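# Push the wheeled drawer pedestal fully under the desk

## Task

Get the rolling drawer pedestal completely beneath the desk so no part of it protrudes past the desk's front or sides, with its drawer fronts turned toward the room and parallel to the desk's front edge; it must stay upright and untilted, and it must remain in place without the robot holding it there.

## Robot and tools

Robot: a Hello Robot Stretch 4, with one arm. It has an omni-wheel base, a mast carrying a lift, an arm that telescopes straight forward, a three-joint wrist (yaw, pitch, roll) and a two-finger gripper. It stands about 1.6 m tall. The base rim lies within 0.23 m of the base origin.

Frames: the base frame has its origin on the floor beneath the base centre, with x forward, y left and z up. hand_pose, the point between the open fingertips, is reported in this frame, and the printed value may be slightly off. The odometry frame is the base frame as it was at the start of the scene.

execute_actions(actions, cameras): actions is a list holding one action, or an empty list that only returns the state and images. An action contains "base", "joints" or both, plus optional "pace" and "contact_limits". Alternatively it contains only {"end_of_arm": "enable_torque"}, which re-powers any wrist or gripper motor that shut itself off.
- base takes exactly one relative command, measured from where the base last reported itself. translate_m is forward distance in metres, -2 to 2, with forward positive. strafe_m is sideways distance in metres, -2 to 2, with left positive. rotate_rad is a turn on the spot, -3.2 to 3.2, with counter-clockwise (left) positive.
- joints is a dict of absolute targets by name:
  - lift_m: 0 to 1.2
  - arm_m: 0 to 0.55 (extension)
  - wrist_yaw_rad: -1.134 to 4.276. 0 points forward, positive turns left, 3.14 is folded back, and above 3.4 the arm can interfere.
  - wrist_pitch_rad: -1.117 to 4.259. 0 is level, 1.57 points down.
  - wrist_roll_rad: -1.117 to 4.259. Positive is clockwise as seen from behind the gripper.
  - gripper_m: -0.038 to 0.141. This is the gap between the fingertips; negative values press them together.
  A joint target outside its range is clipped and the result reports it. Any other out-of-range value or unknown key rejects the whole call.
- pace: "slow", "default", "fast" or "max". Base speeds are 0.1/0.3/0.4/0.6 m/s and turns 1/2/3/4 rad/s. Both are lowered when the lift is above 0.2 m.
- contact_limits: {"arm_m": 0 to 0.75}, default 0.5. This sets how hard the arm may push before it halts.
- cameras: head_camera, head_left_camera, head_right_camera, wrist_camera or all. An empty list returns no images.

The motions in one action start together. A part you leave out of an action may keep pushing toward its previous target. Each action lasts at most 15 s. A sensible first action unfolds the wrist: lift_m 0.4 with wrist_yaw_rad 0.

wait(seconds 0 to 10) lets the scene run and returns the state. zoom_image(camera, region [x0,y0,x1,y1], at most 504x504 px) enlarges part of that camera's latest image. read_manual gives only the licence texts. finished_scene(scene) ends the scene for good and reports success, so call it only once the pedestal sits still under the desk by itself. Replying without a tool call ends all scenes. If a call reports a stop, the later calls in that same reply are skipped.

Results:
- base_status and joint_status: "done" (for the base this can include wheel slip); "off_target" (may still be pushing); "contact_stop_at_<key>" (blocked; that part goes slack, and slack wheels can roll); "limit_stop_at_<name>"; "limit_stop_at_tilt" (leaning over 6 degrees; lift, arm and wheels go slack until the lean eases); "limit_stop_at_own_body"; "torque_fault" (a wrist motor went limp; send enable_torque).
- on_its_own lists things you did not command. Its "held at" value is a target, not a measured position.
- lidar_m: 12 distances, one per 30-degree sector. The 1st is straight ahead, then counter-clockwise: 4th left, 7th behind, 10th right. "-" means nothing seen or closer than 0.25 m. It sees from about 0.15 m up, so a desk top registers even where the base fits below it.
- wrist_depth_mm: a 7x7 grid of 100 to 2000 mm, or "-".
- base_odometry comes from wheel turns only. If turned_by_wheels and turned_by_imu differ by more than about 0.1 rad, there was a collision or slip.
- base_tilt in degrees, forward and right positive, with about 1.5 degrees of fixed bias.
- motor_effort in % of maximum, with the peak in brackets. wheel_0/1/2 positive means turning right.

Cameras: head_camera looks ahead and down. The head_left and head_right fisheyes look more steeply down and show the base and arm. wrist_camera looks along the fingers. Turn the base to look elsewhere.

Cautions: avoid hard impacts, slams, very hard pushes and anything falling. Push the pedestal with a moderate contact limit, gripper low, and gentle paces. Tipping risk rises with more than 1 kg held beyond arm_m 0.2, and with steady pushes made high up. Do not let the pedestal tip or finish tilted, and do not press the gripper into things until a wrist motor faults. If fingertips stick on a surface, raise the lift.

Each tool is called after "Call:" as a command line: name --argument value for each argument, lists and objects as JSON in quotes; but a table of rows of numbers goes row by row, as --pt "numbers of a row", without its own name.

## Session

Call:
execute_actions --actions '[]'

Scene clock: 0.00 s.
base_odometry: x=+0.000 y=+0.000 heading=+0.000 (m, m, rad; odometry frame)
turned_by_wheels: +0.000 (rad since the last result)
turned_by_imu: +0.000 (rad since the last result)
base_tilt: forward=-0.9 right=+0.1 (deg)
lidar_m: 1.11 1.40 1.58 1.62 1.14 1.06 2.17 1.97 1.79 1.83 1.22 1.10
base_status: not commanded
joint_positions: lift_m=+0.264 arm_m=+0.002 wrist_yaw_rad=+3.208 wrist_pitch_rad=+0.020 wrist_roll_rad=+0.008 gripper_m=+0.057
joint_status: not commanded
motor_effort: lift_m=+21 arm_m=-1 wrist_yaw_rad=+0 wrist_pitch_rad=-6 wrist_roll_rad=-1 gripper_m=-3 wheel_0=+1 wheel_1=+0 wheel_2=+0 (%)
hand_pose: x=-0.1204 y=+0.0681 z=+0.4362 quat_wxyz=(-0.033, -0.010, +0.004, +0.999) (m; base frame)
wrist_depth_mm: - 132 131 - - - - / - - 131 - - - - / - 108 132 - - - - / - 122 143 - - 1025 931 / 184 - - - - 1025 946 / 196 1499 199 1281 1118 1025 960 / 191 1025 1008 106 976 866 854
pictures: head_camera, head_left_camera, head_right_camera, wrist_camera
Images, in order (width x height): head_camera 420x560, head_left_camera 420x672, head_right_camera 420x672, wrist_camera 616x392.

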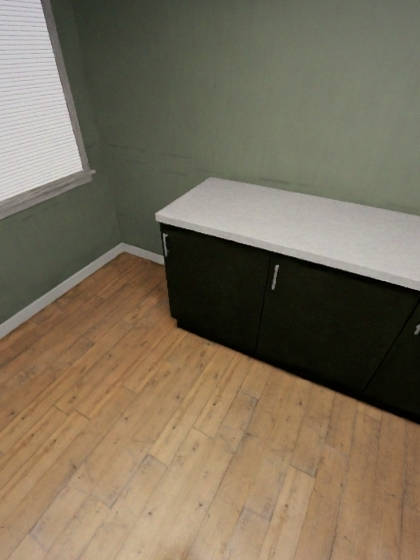

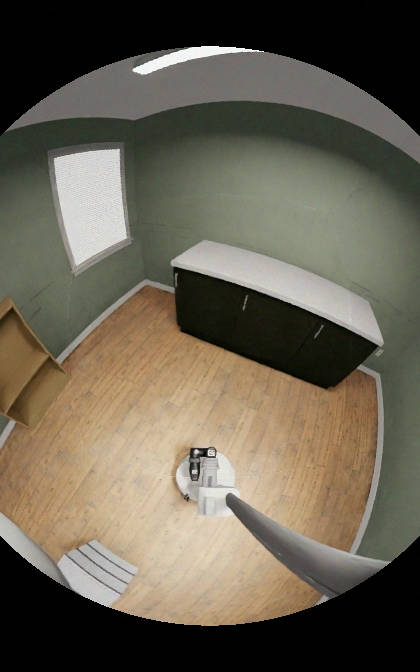

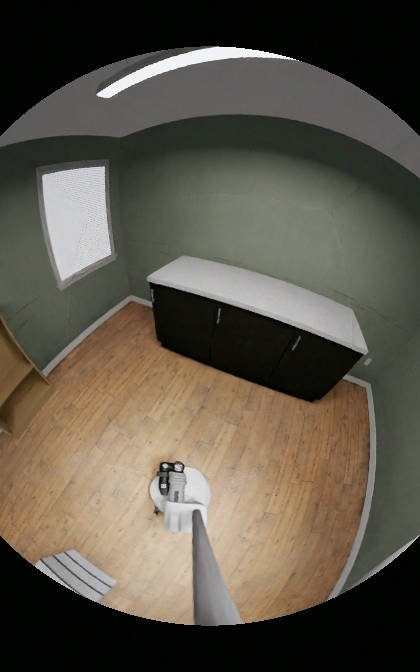

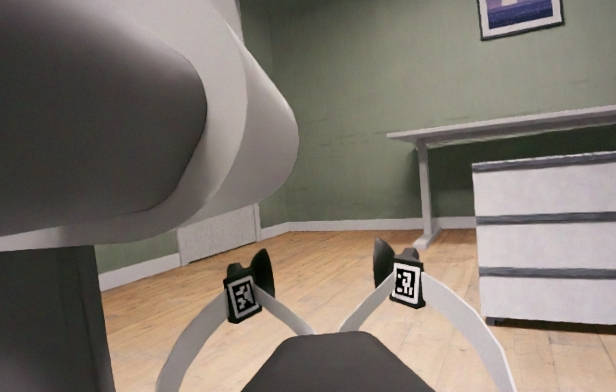

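Call:
execute_actions --actions '[{"base":{"rotate_rad":2.7}}]'

Scene clock: 2.87 s.
base_odometry: x=+0.000 y=+0.000 heading=+2.700 (m, m, rad; odometry frame)
turned_by_wheels: +2.700 (rad since the last result)
turned_by_imu: +2.664 (rad since the last result)
base_tilt: forward=-1.0 right=+0.2 (deg)
lidar_m: 1.05 2.61 1.88 1.77 1.85 1.17 1.12 1.15 2.02 1.58 1.66 1.09
base_status: done
joint_positions: lift_m=+0.264 arm_m=+0.002 wrist_yaw_rad=+3.208 wrist_pitch_rad=+0.020 wrist_roll_rad=+0.008 gripper_m=+0.057
joint_status: not commanded
motor_effort: lift_m=+21(21) arm_m=-1(1) wrist_yaw_rad=-1(2) wrist_pitch_rad=-7(7) wrist_roll_rad=+0(3) gripper_m=-2(3) wheel_0=-2(6) wheel_1=-1(6) wheel_2=-1(6) (%)
hand_pose: x=-0.1204 y=+0.0681 z=+0.4362 quat_wxyz=(-0.033, -0.010, +0.004, +0.999) (m; base frame)
wrist_depth_mm: - 132 131 1808 1756 1708 1708 / - - 131 1229 1205 1205 1708 / - 108 133 1229 1229 1229 1205 / - 122 143 1229 1229 1205 1205 / 185 1255 1255 1255 1255 1255 1281 / 196 1336 200 1308 1118 1182 1160 / 193 1008 1008 106 960 854 854
pictures: head_camera, head_left_camera, head_right_camera, wrist_camera
Images, in order (width x height): head_camera 420x560, head_left_camera 420x672, head_right_camera 420x672, wrist_camera 616x392.

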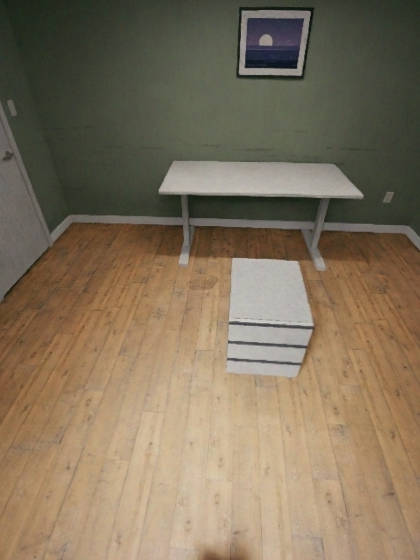

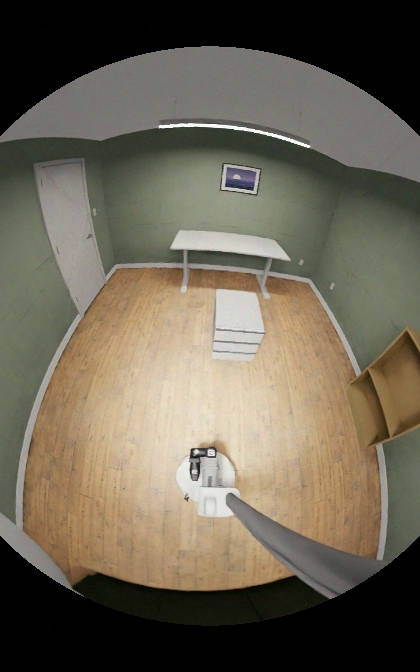

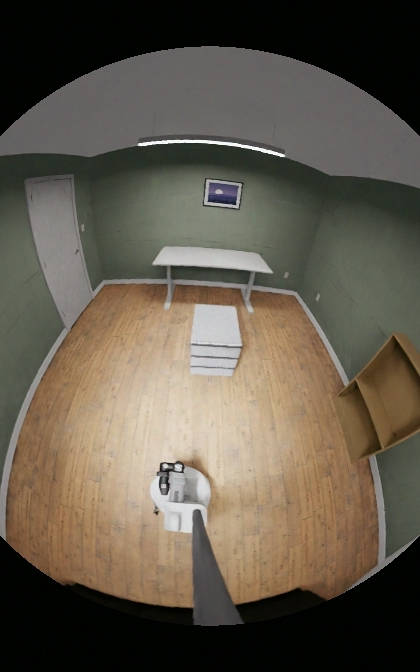

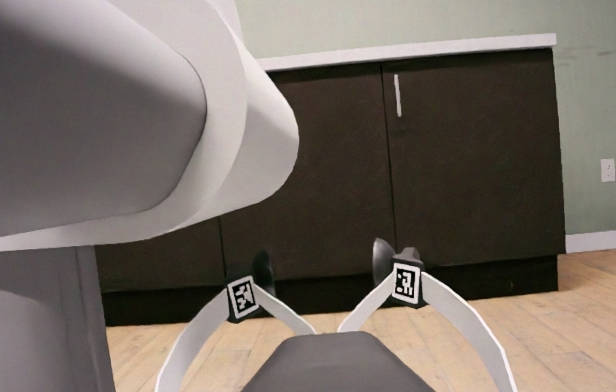

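Call:
execute_actions --actions '[{"base":{"rotate_rad":-0.07},"joints":{"lift_m":0.4,"wrist_yaw_rad":0,"gripper_m":0.14}}]' --cameras '[]'

Call:
execute_actions --actions '[{"base":{"strafe_m":-0.16},"joints":{"lift_m":0.15,"wrist_pitch_rad":0}}]' --cameras '[]'

Call:
execute_actions --actions '[{"base":{"translate_m":0.4}}]'

Scene clock: 5.80 s.
base_odometry: x=+0.000 y=+0.000 heading=+2.630 (m, m, rad; odometry frame)
turned_by_wheels: -0.070 (rad since the last result)
turned_by_imu: -0.069 (rad since the last result)
base_tilt: forward=-1.0 right=+0.1 (deg)
lidar_m: 1.04 2.18 1.93 1.77 1.84 1.20 1.12 1.15 2.00 1.61 1.62 1.14
base_status: done
joint_positions: lift_m=+0.400 arm_m=+0.002 wrist_yaw_rad=+0.000 wrist_pitch_rad=+0.020 wrist_roll_rad=+0.008 gripper_m=+0.140
joint_status: all done
motor_effort: lift_m=+24(25) arm_m=-1(1) wrist_yaw_rad=-2(4) wrist_pitch_rad=-7(6) wrist_roll_rad=-2(2) gripper_m=+0(3) wheel_0=+0(4) wheel_1=-1(2) wheel_2=+0(3) (%)
hand_pose: x=+0.4617 y=-0.0873 z=+0.5722 quat_wxyz=(+1.000, +0.004, +0.010, +0.000) (m; base frame)
wrist_depth_mm: - - - - - - - / - - - - - - - / - - - - - - - / - - - - - - - / - - - 866 891 1921 - / - 1808 854 866 891 1397 1397 / 1366 1308 1336 106 891 1118 1060
pictures: none
No camera images: the call's "cameras" was empty. Leave "cameras" out to get every camera's image.

Scene clock: 7.90 s.
base_odometry: x=+0.078 y=+0.139 heading=+2.630 (m, m, rad; odometry frame)
turned_by_wheels: +0.000 (rad since the last result)
turned_by_imu: +0.000 (rad since the last result)
base_tilt: forward=-0.9 right=+0.1 (deg)
lidar_m: 1.04 2.19 2.06 1.92 1.95 1.20 1.08 1.10 1.90 1.44 1.45 2.29
base_status: done
joint_positions: lift_m=+0.150 arm_m=+0.002 wrist_yaw_rad=+0.000 wrist_pitch_rad=+0.003 wrist_roll_rad=+0.008 gripper_m=+0.140
joint_status: all done
motor_effort: lift_m=+17(23) arm_m=-1(1) wrist_yaw_rad=-2(3) wrist_pitch_rad=-7(6) wrist_roll_rad=+0(2) gripper_m=+0(0) wheel_0=-1(8) wheel_1=+1(6) wheel_2=+0(2) (%)
hand_pose: x=+0.4617 y=-0.0874 z=+0.3278 quat_wxyz=(+1.000, +0.004, +0.001, +0.000) (m; base frame)
wrist_depth_mm: - - - - - - - / - - - - - - - / - - 1863 878 - - - / - - 854 878 - - - / - - 854 878 1708 1229 1499 / 1308 1138 866 878 904 891 904 / 878 842 831 106 768 707 691
pictures: none
No camera images: the call's "cameras" was empty. Leave "cameras" out to get every camera's image.

Scene clock: 10.70 s.
base_odometry: x=-0.270 y=+0.335 heading=+2.630 (m, m, rad; odometry frame)
turned_by_wheels: +0.000 (rad since the last result)
turned_by_imu: +0.001 (rad since the last result)
base_tilt: forward=-1.0 right=+0.2 (deg)
lidar_m: 0.65 0.68 2.10 1.96 2.00 1.60 1.50 1.52 1.88 1.41 1.42 1.94
base_status: done
joint_positions: lift_m=+0.150 arm_m=+0.002 wrist_yaw_rad=+0.000 wrist_pitch_rad=+0.003 wrist_roll_rad=+0.008 gripper_m=+0.140
joint_status: not commanded
motor_effort: lift_m=+17(17) arm_m=-1(1) wrist_yaw_rad=-1(3) wrist_pitch_rad=-7(7) wrist_roll_rad=-1(2) gripper_m=+0(0) wheel_0=-1(5) wheel_1=-1(6) wheel_2=+1(9) (%)
hand_pose: x=+0.4617 y=-0.0874 z=+0.3278 quat_wxyz=(+1.000, +0.004, +0.001, +0.000) (m; base frame)
wrist_depth_mm: - - - - - - - / - - - - - - - / - 466 469 480 - - - / - 466 469 477 - - - / - 469 473 484 1397 1229 1464 / 1281 466 477 484 484 878 917 / 854 477 480 106 723 707 691
pictures: head_camera, head_left_camera, head_right_camera, wrist_camera
Images, in order (width x height): head_camera 420x560, head_left_camera 420x672, head_right_camera 420x672, wrist_camera 616x392.

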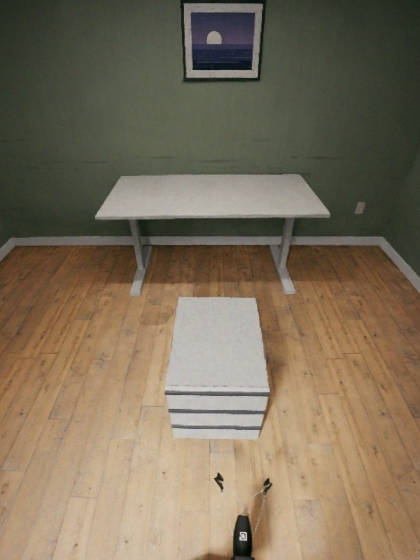

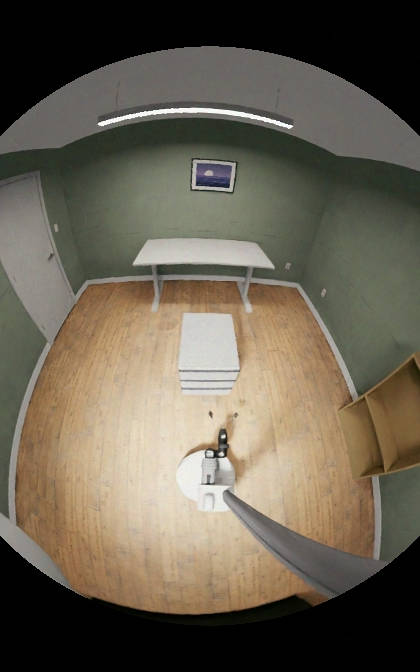

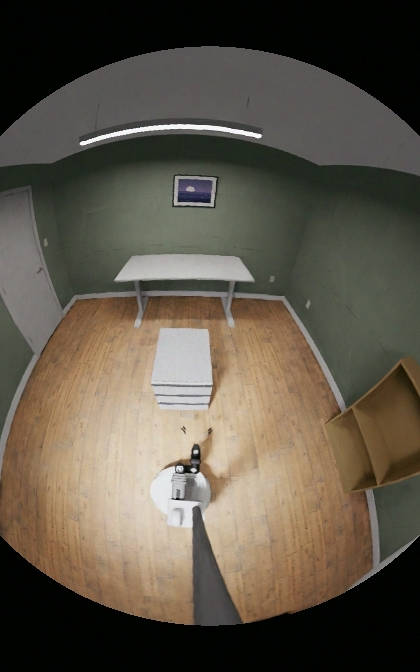

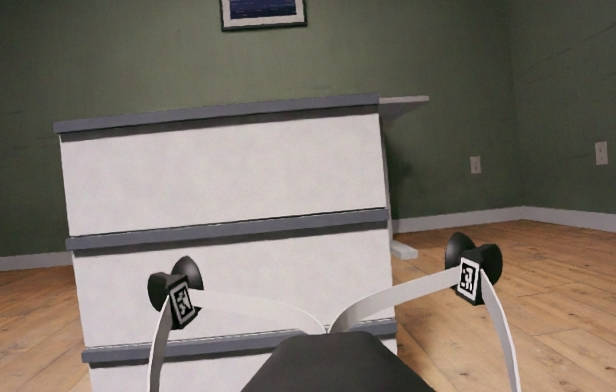

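Call:
execute_actions --actions '[{"base":{"strafe_m":0.07},"joints":{"lift_m":0.07,"wrist_yaw_rad":0.06}}]' --cameras '[]'

Call:
execute_actions --actions '[{"base":{"translate_m":0.4},"pace":"slow"}]'

Scene clock: 12.33 s.
base_odometry: x=-0.305 y=+0.274 heading=+2.630 (m, m, rad; odometry frame)
turned_by_wheels: +0.000 (rad since the last result)
turned_by_imu: +0.001 (rad since the last result)
base_tilt: forward=-0.9 right=+0.1 (deg)
lidar_m: 0.65 1.79 2.06 1.89 1.92 1.63 1.49 1.51 1.95 1.46 1.49 0.71
base_status: done
joint_positions: lift_m=+0.070 arm_m=+0.002 wrist_yaw_rad=+0.060 wrist_pitch_rad=+0.002 wrist_roll_rad=+0.008 gripper_m=+0.140
joint_status: all done
motor_effort: lift_m=+17(17) arm_m=-1(1) wrist_yaw_rad=-2(1) wrist_pitch_rad=-8(7) wrist_roll_rad=+1(1) gripper_m=+1(1) wheel_0=+2(7) wheel_1=+1(7) wheel_2=+1(0) (%)
hand_pose: x=+0.4664 y=-0.0700 z=+0.2478 quat_wxyz=(+1.000, +0.004, +0.001, +0.030) (m; base frame)
wrist_depth_mm: - - - - 459 - - / - 1464 459 462 462 - - / - - 466 466 462 - - / - - 469 466 469 - - / - 1708 469 473 469 469 1160 / 1060 917 459 473 477 469 732 / 707 661 477 106 473 492 544
pictures: none
No camera images: the call's "cameras" was empty. Leave "cameras" out to get every camera's image.

Scene clock: 17.60 s.
base_odometry: x=-0.653 y=+0.470 heading=+2.630 (m, m, rad; odometry frame)
turned_by_wheels: +0.000 (rad since the last result)
turned_by_imu: +0.001 (rad since the last result)
base_tilt: forward=-0.9 right=+0.1 (deg)
lidar_m: 0.43 0.45 2.09 1.93 1.99 2.10 1.91 1.91 1.57 1.41 1.79 0.48
base_status: done
joint_positions: lift_m=+0.070 arm_m=+0.002 wrist_yaw_rad=+0.058 wrist_pitch_rad=+0.001 wrist_roll_rad=+0.008 gripper_m=+0.140
joint_status: not commanded
motor_effort: lift_m=+17(17) arm_m=+0(1) wrist_yaw_rad=+2(36) wrist_pitch_rad=-3(7) wrist_roll_rad=+0(0) gripper_m=+0(1) wheel_0=+3(6) wheel_1=+2(5) wheel_2=-6(21) (%)
hand_pose: x=+0.4661 y=-0.0705 z=+0.2482 quat_wxyz=(+1.000, +0.004, +0.001, +0.029) (m; base frame)
wrist_depth_mm: 231 232 231 231 232 232 1863 / 234 233 233 234 233 233 1921 / 235 235 234 234 235 235 236 / 236 236 236 236 236 236 237 / 237 236 237 237 237 236 238 / 238 238 238 238 238 238 239 / 241 240 239 106 231 229 240
pictures: head_camera, head_left_camera, head_right_camera, wrist_camera
Images, in order (width x height): head_camera 420x560, head_left_camera 420x672, head_right_camera 420x672, wrist_camera 616x392.

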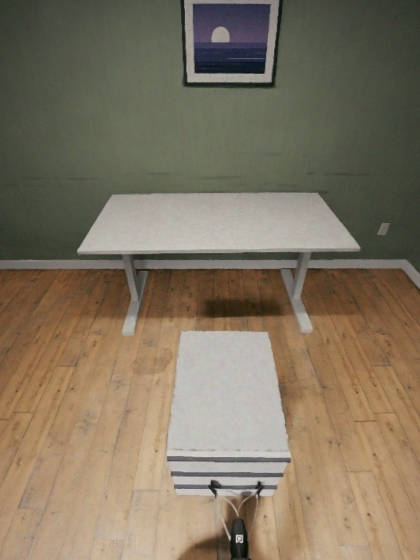

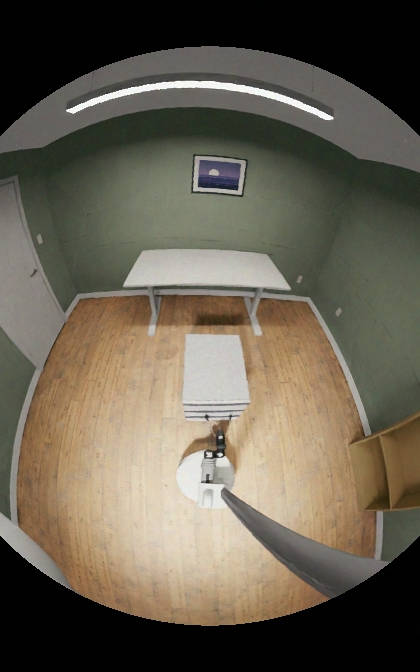

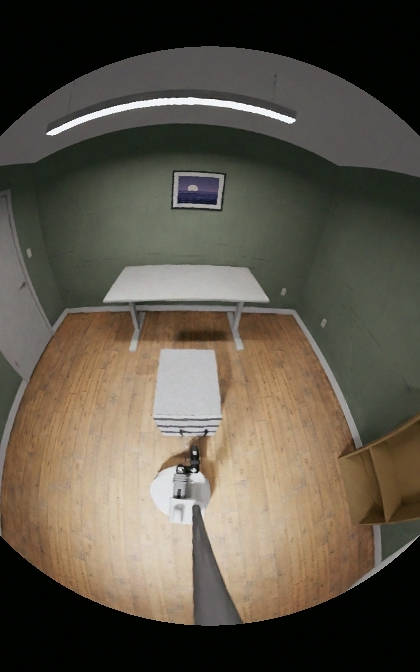

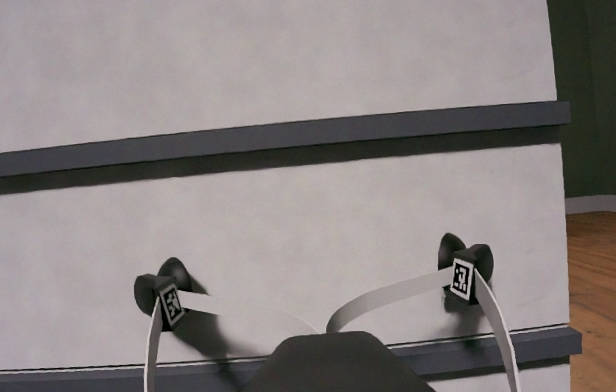

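Call:
execute_actions --actions '[{"base":{"translate_m":0.85},"joints":{"wrist_yaw_rad":0.08},"pace":"slow"}]'

action 0: "base": translate_m = 0.85 would last too long for one action: at the pace "slow" translate_m can be at most 0.766 in either direction: name a faster pace, or command the rest in another action

Call:
execute_actions --actions '[{"base":{"translate_m":0.8},"joints":{"wrist_yaw_rad":0.08}}]'

Scene clock: 22.37 s.
base_odometry: x=-1.351 y=+0.862 heading=+2.630 (m, m, rad; odometry frame)
turned_by_wheels: +0.000 (rad since the last result)
turned_by_imu: +0.003 (rad since the last result)
base_tilt: forward=-1.0 right=+0.1 (deg)
lidar_m: 0.41 0.42 0.77 1.98 2.04 2.65 2.72 2.66 1.60 1.66 1.70 0.50
base_status: done
joint_positions: lift_m=+0.070 arm_m=+0.002 wrist_yaw_rad=+0.081 wrist_pitch_rad=+0.002 wrist_roll_rad=+0.008 gripper_m=+0.140
joint_status: all done
motor_effort: lift_m=+18(18) arm_m=+0(0) wrist_yaw_rad=-5(33) wrist_pitch_rad=-4(4) wrist_roll_rad=-1(2) gripper_m=-2(5) wheel_0=+2(11) wheel_1=+3(7) wheel_2=-3(19) (%)
hand_pose: x=+0.4675 y=-0.0639 z=+0.2480 quat_wxyz=(+0.999, +0.004, +0.001, +0.040) (m; base frame)
wrist_depth_mm: 223 230 239 248 257 268 1138 / 224 232 239 249 258 268 715 / 221 229 236 247 256 266 741 / 224 234 242 250 259 271 715 / 225 233 242 252 259 266 732 / 227 230 240 250 258 265 683 / 227 233 241 106 252 271 544
pictures: head_camera, head_left_camera, head_right_camera, wrist_camera
Images, in order (width x height): head_camera 420x560, head_left_camera 420x672, head_right_camera 420x672, wrist_camera 616x392.

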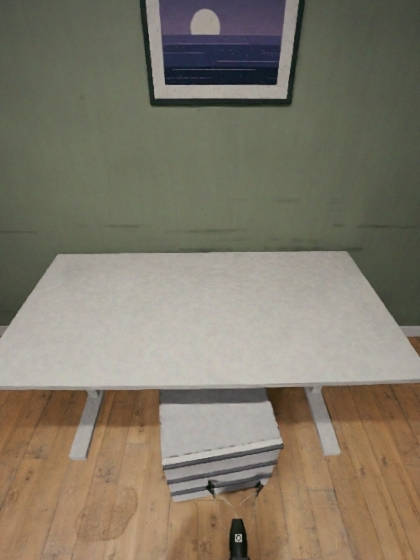

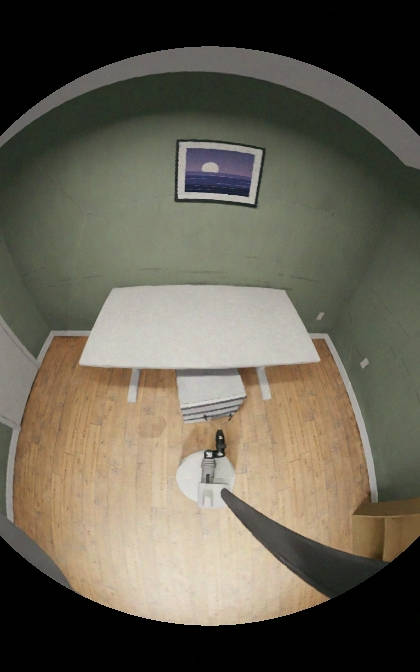

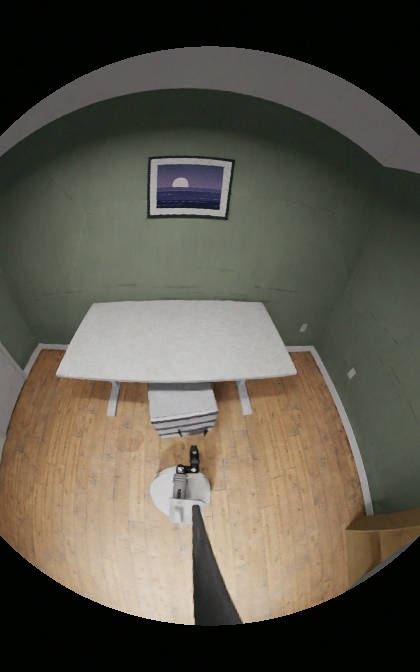

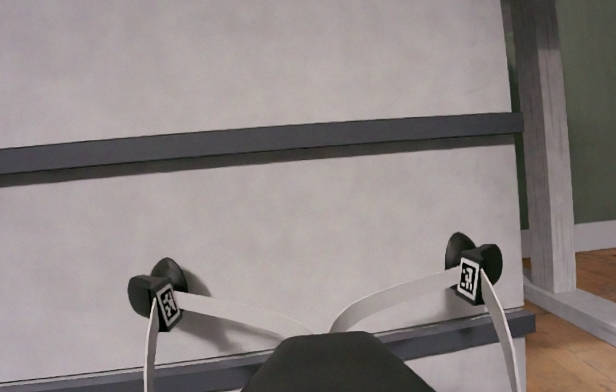

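Call:
execute_actions --actions '[{"base":{"translate_m":-0.05}}]' --cameras '[]'

Call:
execute_actions --actions '[{"base":{"strafe_m":0.11}}]' --cameras '[]'

Call:
execute_actions --actions '[{"base":{"translate_m":0.14},"pace":"slow"}]' --cameras '["head_camera","wrist_camera"]'

Scene clock: 23.83 s.
base_odometry: x=-1.307 y=+0.837 heading=+2.630 (m, m, rad; odometry frame)
turned_by_wheels: +0.000 (rad since the last result)
turned_by_imu: +0.000 (rad since the last result)
base_tilt: forward=-0.9 right=+0.2 (deg)
lidar_m: 0.47 0.49 0.84 2.00 2.03 2.66 2.66 2.68 1.58 1.67 1.70 0.54
base_status: done
joint_positions: lift_m=+0.070 arm_m=+0.002 wrist_yaw_rad=+0.080 wrist_pitch_rad=+0.002 wrist_roll_rad=+0.008 gripper_m=+0.140
joint_status: not commanded
motor_effort: lift_m=+18(18) arm_m=+0(1) wrist_yaw_rad=-3(8) wrist_pitch_rad=-6(6) wrist_roll_rad=-1(2) gripper_m=+0(0) wheel_0=+0(4) wheel_1=+1(3) wheel_2=-1(8) (%)
hand_pose: x=+0.4675 y=-0.0640 z=+0.2478 quat_wxyz=(+0.999, +0.004, +0.001, +0.040) (m; base frame)
wrist_depth_mm: 266 276 285 297 309 750 1160 / 266 274 285 296 309 759 1182 / 266 274 283 296 306 320 1182 / 267 278 289 297 309 324 1205 / 268 278 289 300 310 319 778 / 270 276 286 297 301 322 683 / 268 272 286 106 315 325 544
pictures: none
No camera images: the call's "cameras" was empty. Leave "cameras" out to get every camera's image.

Scene clock: 25.37 s.
base_odometry: x=-1.361 y=+0.741 heading=+2.630 (m, m, rad; odometry frame)
turned_by_wheels: +0.000 (rad since the last result)
turned_by_imu: +0.000 (rad since the last result)
base_tilt: forward=-0.9 right=+0.1 (deg)
lidar_m: 0.45 0.61 0.79 1.86 1.93 2.51 2.69 2.73 1.69 1.76 1.01 0.52
base_status: done
joint_positions: lift_m=+0.070 arm_m=+0.002 wrist_yaw_rad=+0.080 wrist_pitch_rad=+0.002 wrist_roll_rad=+0.008 gripper_m=+0.140
joint_status: not commanded
motor_effort: lift_m=+18(18) arm_m=+0(0) wrist_yaw_rad=-2(3) wrist_pitch_rad=-5(6) wrist_roll_rad=+1(1) gripper_m=+1(0) wheel_0=+1(8) wheel_1=-2(7) wheel_2=-1(3) (%)
hand_pose: x=+0.4675 y=-0.0640 z=+0.2478 quat_wxyz=(+0.999, +0.004, +0.001, +0.040) (m; base frame)
wrist_depth_mm: 707 250 258 266 279 289 300 / 1042 251 259 268 278 290 300 / 1182 251 257 266 276 289 298 / 1008 253 260 270 279 291 303 / 991 254 260 271 281 287 303 / 809 253 259 270 273 282 303 / 683 255 255 106 286 293 307
pictures: none
No camera images: the call's "cameras" was empty. Leave "cameras" out to get every camera's image.

Scene clock: 28.03 s.
base_odometry: x=-1.483 y=+0.809 heading=+2.631 (m, m, rad; odometry frame)
turned_by_wheels: +0.001 (rad since the last result)
turned_by_imu: +0.002 (rad since the last result)
base_tilt: forward=-1.0 right=+0.1 (deg)
lidar_m: 0.43 0.48 0.62 1.89 1.94 2.53 2.81 2.87 1.74 1.76 0.80 0.48
base_status: done
joint_positions: lift_m=+0.070 arm_m=+0.002 wrist_yaw_rad=+0.089 wrist_pitch_rad=+0.001 wrist_roll_rad=+0.008 gripper_m=+0.140
joint_status: not commanded
on_its_own: wrist_yaw_rad is at rest, and its effort (-26) is outside its rest range (-13 to +13)
motor_effort: lift_m=+18(18) arm_m=+1(0) wrist_yaw_rad=-26(41) wrist_pitch_rad=-3(6) wrist_roll_rad=+1(0) gripper_m=-4(8) wheel_0=+9(12) wheel_1=+4(7) wheel_2=-3(11) (%)
hand_pose: x=+0.4681 y=-0.0616 z=+0.2480 quat_wxyz=(+0.999, +0.004, +0.001, +0.044) (m; base frame)
wrist_depth_mm: 224 227 232 235 239 243 247 / 226 229 231 236 239 244 246 / 227 228 230 236 240 243 249 / 1060 231 235 238 242 247 250 / 1098 231 236 239 243 246 251 / 831 213 236 241 243 248 252 / 683 232 236 106 236 238 253
pictures: head_camera, wrist_camera
Images, in order (width x height): head_camera 420x560, wrist_camera 616x392.

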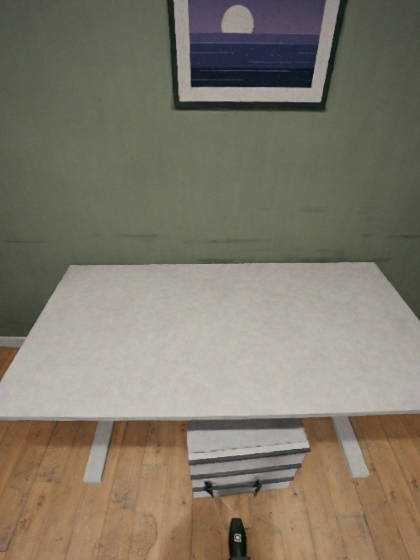

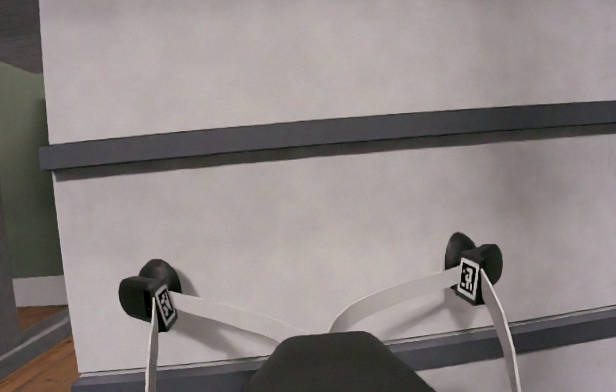

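Call:
execute_actions --actions '[{"base":{"translate_m":0.08},"pace":"slow"}]' --cameras '[]'

Call:
execute_actions --actions '[{"base":{"translate_m":-0.04}}]'

Scene clock: 30.30 s.
base_odometry: x=-1.552 y=+0.848 heading=+2.631 (m, m, rad; odometry frame)
turned_by_wheels: +0.001 (rad since the last result)
turned_by_imu: +0.001 (rad since the last result)
base_tilt: forward=-1.0 right=+0.1 (deg)
lidar_m: 0.37 0.39 0.53 1.90 1.99 2.53 2.89 2.81 1.79 1.76 0.66 0.44
base_status: done
joint_positions: lift_m=+0.070 arm_m=+0.002 wrist_yaw_rad=+0.087 wrist_pitch_rad=+0.001 wrist_roll_rad=+0.008 gripper_m=+0.140
joint_status: not commanded
on_its_own: wrist_yaw_rad is at rest, and its effort (-23) is outside its rest range (-13 to +13)
motor_effort: lift_m=+18(18) arm_m=+0(0) wrist_yaw_rad=-23(26) wrist_pitch_rad=-3(4) wrist_roll_rad=-2(1) gripper_m=-5(5) wheel_0=+8(9) wheel_1=+5(7) wheel_2=-5(10) (%)
hand_pose: x=+0.4680 y=-0.0619 z=+0.2481 quat_wxyz=(+0.999, +0.004, +0.001, +0.044) (m; base frame)
wrist_depth_mm: 224 227 231 234 236 239 242 / 226 229 231 234 237 240 242 / 228 227 230 235 237 240 244 / 1008 230 234 236 239 243 245 / 991 231 235 238 242 242 247 / 842 213 236 237 241 244 248 / 668 233 236 106 232 236 249
pictures: none
No camera images: the call's "cameras" was empty. Leave "cameras" out to get every camera's image.

Scene clock: 31.40 s.
base_odometry: x=-1.518 y=+0.829 heading=+2.631 (m, m, rad; odometry frame)
turned_by_wheels: +0.000 (rad since the last result)
turned_by_imu: +0.000 (rad since the last result)
base_tilt: forward=-1.0 right=+0.1 (deg)
lidar_m: 0.43 0.44 0.57 1.89 1.95 2.52 2.86 2.83 1.77 1.75 0.74 0.49
base_status: done
joint_positions: lift_m=+0.070 arm_m=+0.002 wrist_yaw_rad=+0.080 wrist_pitch_rad=+0.002 wrist_roll_rad=+0.008 gripper_m=+0.140
joint_status: not commanded
motor_effort: lift_m=+18(18) arm_m=+0(0) wrist_yaw_rad=-1(25) wrist_pitch_rad=-6(5) wrist_roll_rad=-2(1) gripper_m=+1(4) wheel_0=-1(5) wheel_1=+0(3) wheel_2=-1(10) (%)
hand_pose: x=+0.4675 y=-0.0640 z=+0.2478 quat_wxyz=(+0.999, +0.004, +0.001, +0.040) (m; base frame)
wrist_depth_mm: 759 265 268 272 278 282 286 / 1025 266 270 273 278 283 286 / 1025 265 270 276 279 283 287 / 1025 268 272 277 282 286 290 / 1025 271 273 278 282 285 290 / 1025 270 273 278 272 278 291 / 699 266 273 106 286 291 294
pictures: head_camera, head_left_camera, head_right_camera, wrist_camera
Images, in order (width x height): head_camera 420x560, head_left_camera 420x672, head_right_camera 420x672, wrist_camera 616x392.

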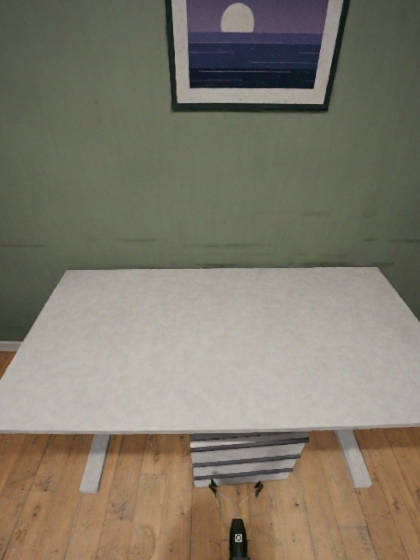

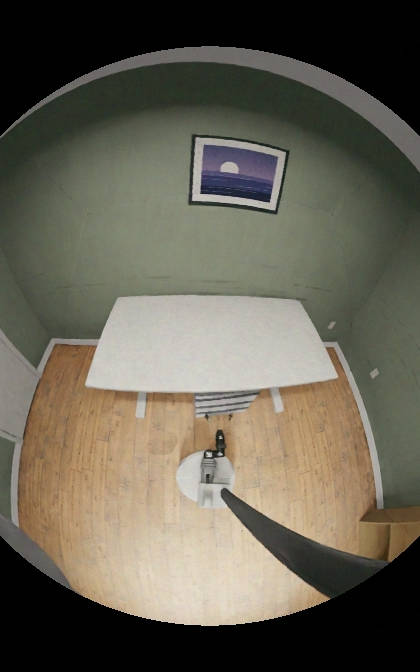

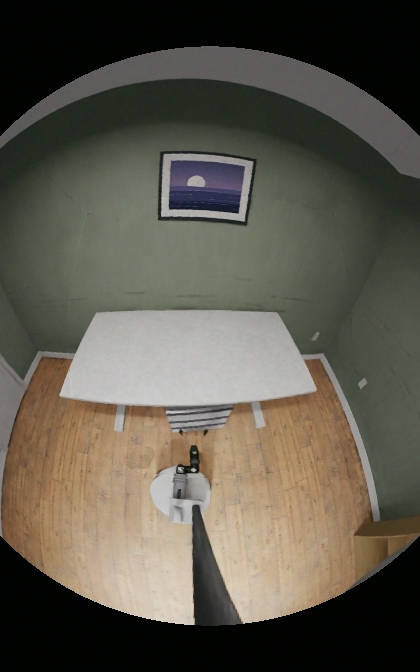

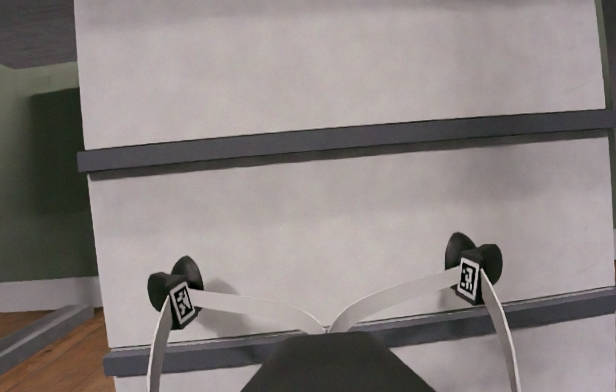

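Call:
execute_actions --actions '[{"base":{"rotate_rad":0.2},"joints":{"wrist_yaw_rad":-0.17}}]' --cameras '[]'

Call:
execute_actions --actions '[{"base":{"translate_m":0.09},"pace":"slow"}]' --cameras '["wrist_camera"]'

Call:
execute_actions --actions '[{"base":{"translate_m":-0.06}}]' --cameras '["wrist_camera","head_camera"]'

Scene clock: 32.77 s.
base_odometry: x=-1.518 y=+0.829 heading=+2.831 (m, m, rad; odometry frame)
turned_by_wheels: +0.200 (rad since the last result)
turned_by_imu: +0.198 (rad since the last result)
base_tilt: forward=-1.0 right=+0.1 (deg)
lidar_m: 0.43 0.49 0.69 1.87 2.09 2.91 2.84 1.92 1.75 1.77 0.58 0.45
base_status: done
joint_positions: lift_m=+0.070 arm_m=+0.002 wrist_yaw_rad=-0.170 wrist_pitch_rad=+0.002 wrist_roll_rad=+0.008 gripper_m=+0.140
joint_status: all done
motor_effort: lift_m=+18(18) arm_m=+0(0) wrist_yaw_rad=-2(7) wrist_pitch_rad=-6(6) wrist_roll_rad=+0(1) gripper_m=+1(0) wheel_0=+0(5) wheel_1=+0(5) wheel_2=+0(5) (%)
hand_pose: x=+0.4426 y=-0.1349 z=+0.2478 quat_wxyz=(+0.996, +0.004, +0.001, -0.085) (m; base frame)
wrist_depth_mm: 778 264 268 277 285 294 301 / 1008 264 270 278 286 294 301 / 991 263 270 277 283 293 300 / 1008 267 272 279 286 297 303 / 1008 268 276 281 290 293 304 / 1008 268 273 281 281 290 304 / 699 270 273 106 293 300 309
pictures: none
No camera images: the call's "cameras" was empty. Leave "cameras" out to get every camera's image.

Scene clock: 34.93 s.
base_odometry: x=-1.603 y=+0.856 heading=+2.832 (m, m, rad; odometry frame)
turned_by_wheels: +0.001 (rad since the last result)
turned_by_imu: +0.001 (rad since the last result)
base_tilt: forward=-1.0 right=+0.1 (deg)
lidar_m: 0.32 0.38 0.57 1.89 2.07 3.02 2.94 1.94 1.83 1.75 0.47 0.34
base_status: done
joint_positions: lift_m=+0.070 arm_m=+0.002 wrist_yaw_rad=-0.164 wrist_pitch_rad=+0.001 wrist_roll_rad=+0.008 gripper_m=+0.140
joint_status: not commanded
on_its_own: wrist_yaw_rad is at rest, and its effort (-19) is outside its rest range (-13 to +13)
motor_effort: lift_m=+18(18) arm_m=+0(0) wrist_yaw_rad=-19(18) wrist_pitch_rad=-3(6) wrist_roll_rad=+1(0) gripper_m=-3(4) wheel_0=+7(9) wheel_1=+4(7) wheel_2=-4(16) (%)
hand_pose: x=+0.4433 y=-0.1334 z=+0.2480 quat_wxyz=(+0.997, +0.004, +0.000, -0.082) (m; base frame)
wrist_depth_mm: 227 227 229 229 230 232 231 / 229 229 229 231 231 233 233 / 229 229 230 231 232 233 235 / 931 230 231 233 235 235 236 / 931 232 233 234 236 234 237 / 917 233 234 236 236 237 238 / 676 234 236 106 230 226 233
pictures: wrist_camera
Images, in order (width x height): wrist_camera 616x392.

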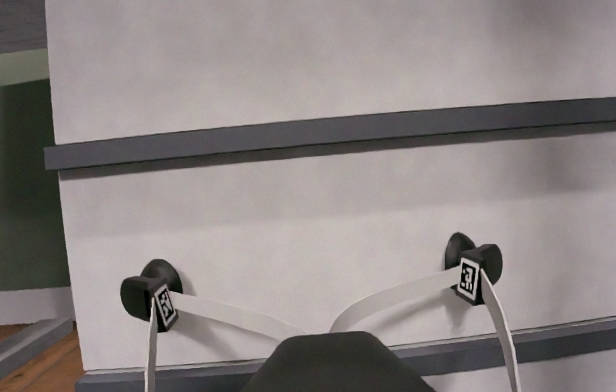

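Scene clock: 36.20 s.
base_odometry: x=-1.546 y=+0.838 heading=+2.832 (m, m, rad; odometry frame)
turned_by_wheels: +0.000 (rad since the last result)
turned_by_imu: +0.000 (rad since the last result)
base_tilt: forward=-1.0 right=+0.2 (deg)
lidar_m: 0.40 0.44 0.65 1.87 2.05 2.92 2.90 1.94 1.77 1.77 0.53 0.43
base_status: done
joint_positions: lift_m=+0.070 arm_m=+0.002 wrist_yaw_rad=-0.170 wrist_pitch_rad=+0.002 wrist_roll_rad=+0.008 gripper_m=+0.140
joint_status: not commanded
motor_effort: lift_m=+18(18) arm_m=+0(0) wrist_yaw_rad=-1(23) wrist_pitch_rad=-5(5) wrist_roll_rad=+0(1) gripper_m=-1(3) wheel_0=+0(6) wheel_1=+1(3) wheel_2=+0(6) (%)
hand_pose: x=+0.4425 y=-0.1349 z=+0.2478 quat_wxyz=(+0.996, +0.004, +0.001, -0.085) (m; base frame)
wrist_depth_mm: 759 285 286 290 290 293 294 / 976 286 287 290 291 293 296 / 960 287 287 290 293 296 296 / 976 289 291 294 296 296 298 / 991 290 293 294 296 297 298 / 976 291 294 294 287 289 300 / 707 294 296 106 300 301 303
pictures: head_camera, wrist_camera
Images, in order (width x height): head_camera 420x560, wrist_camera 616x392.

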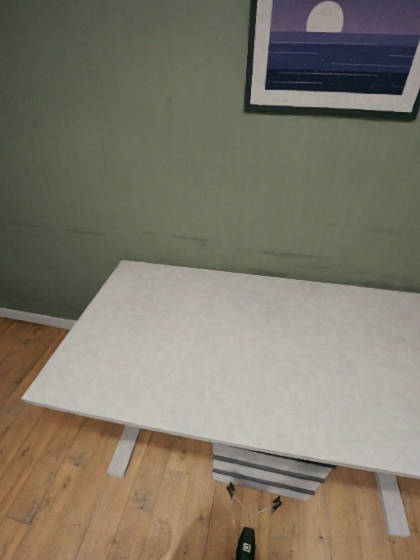

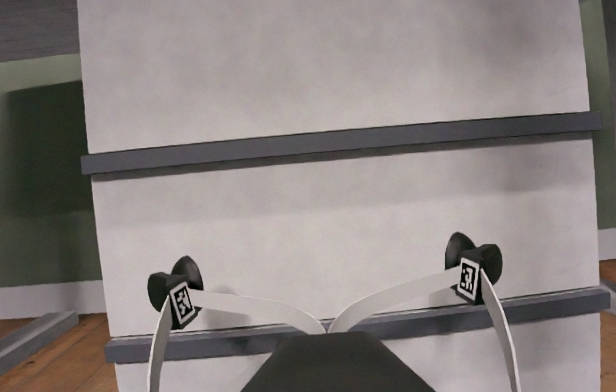

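Call:
finished_scene --scene 1

The scene is finished: the task was done.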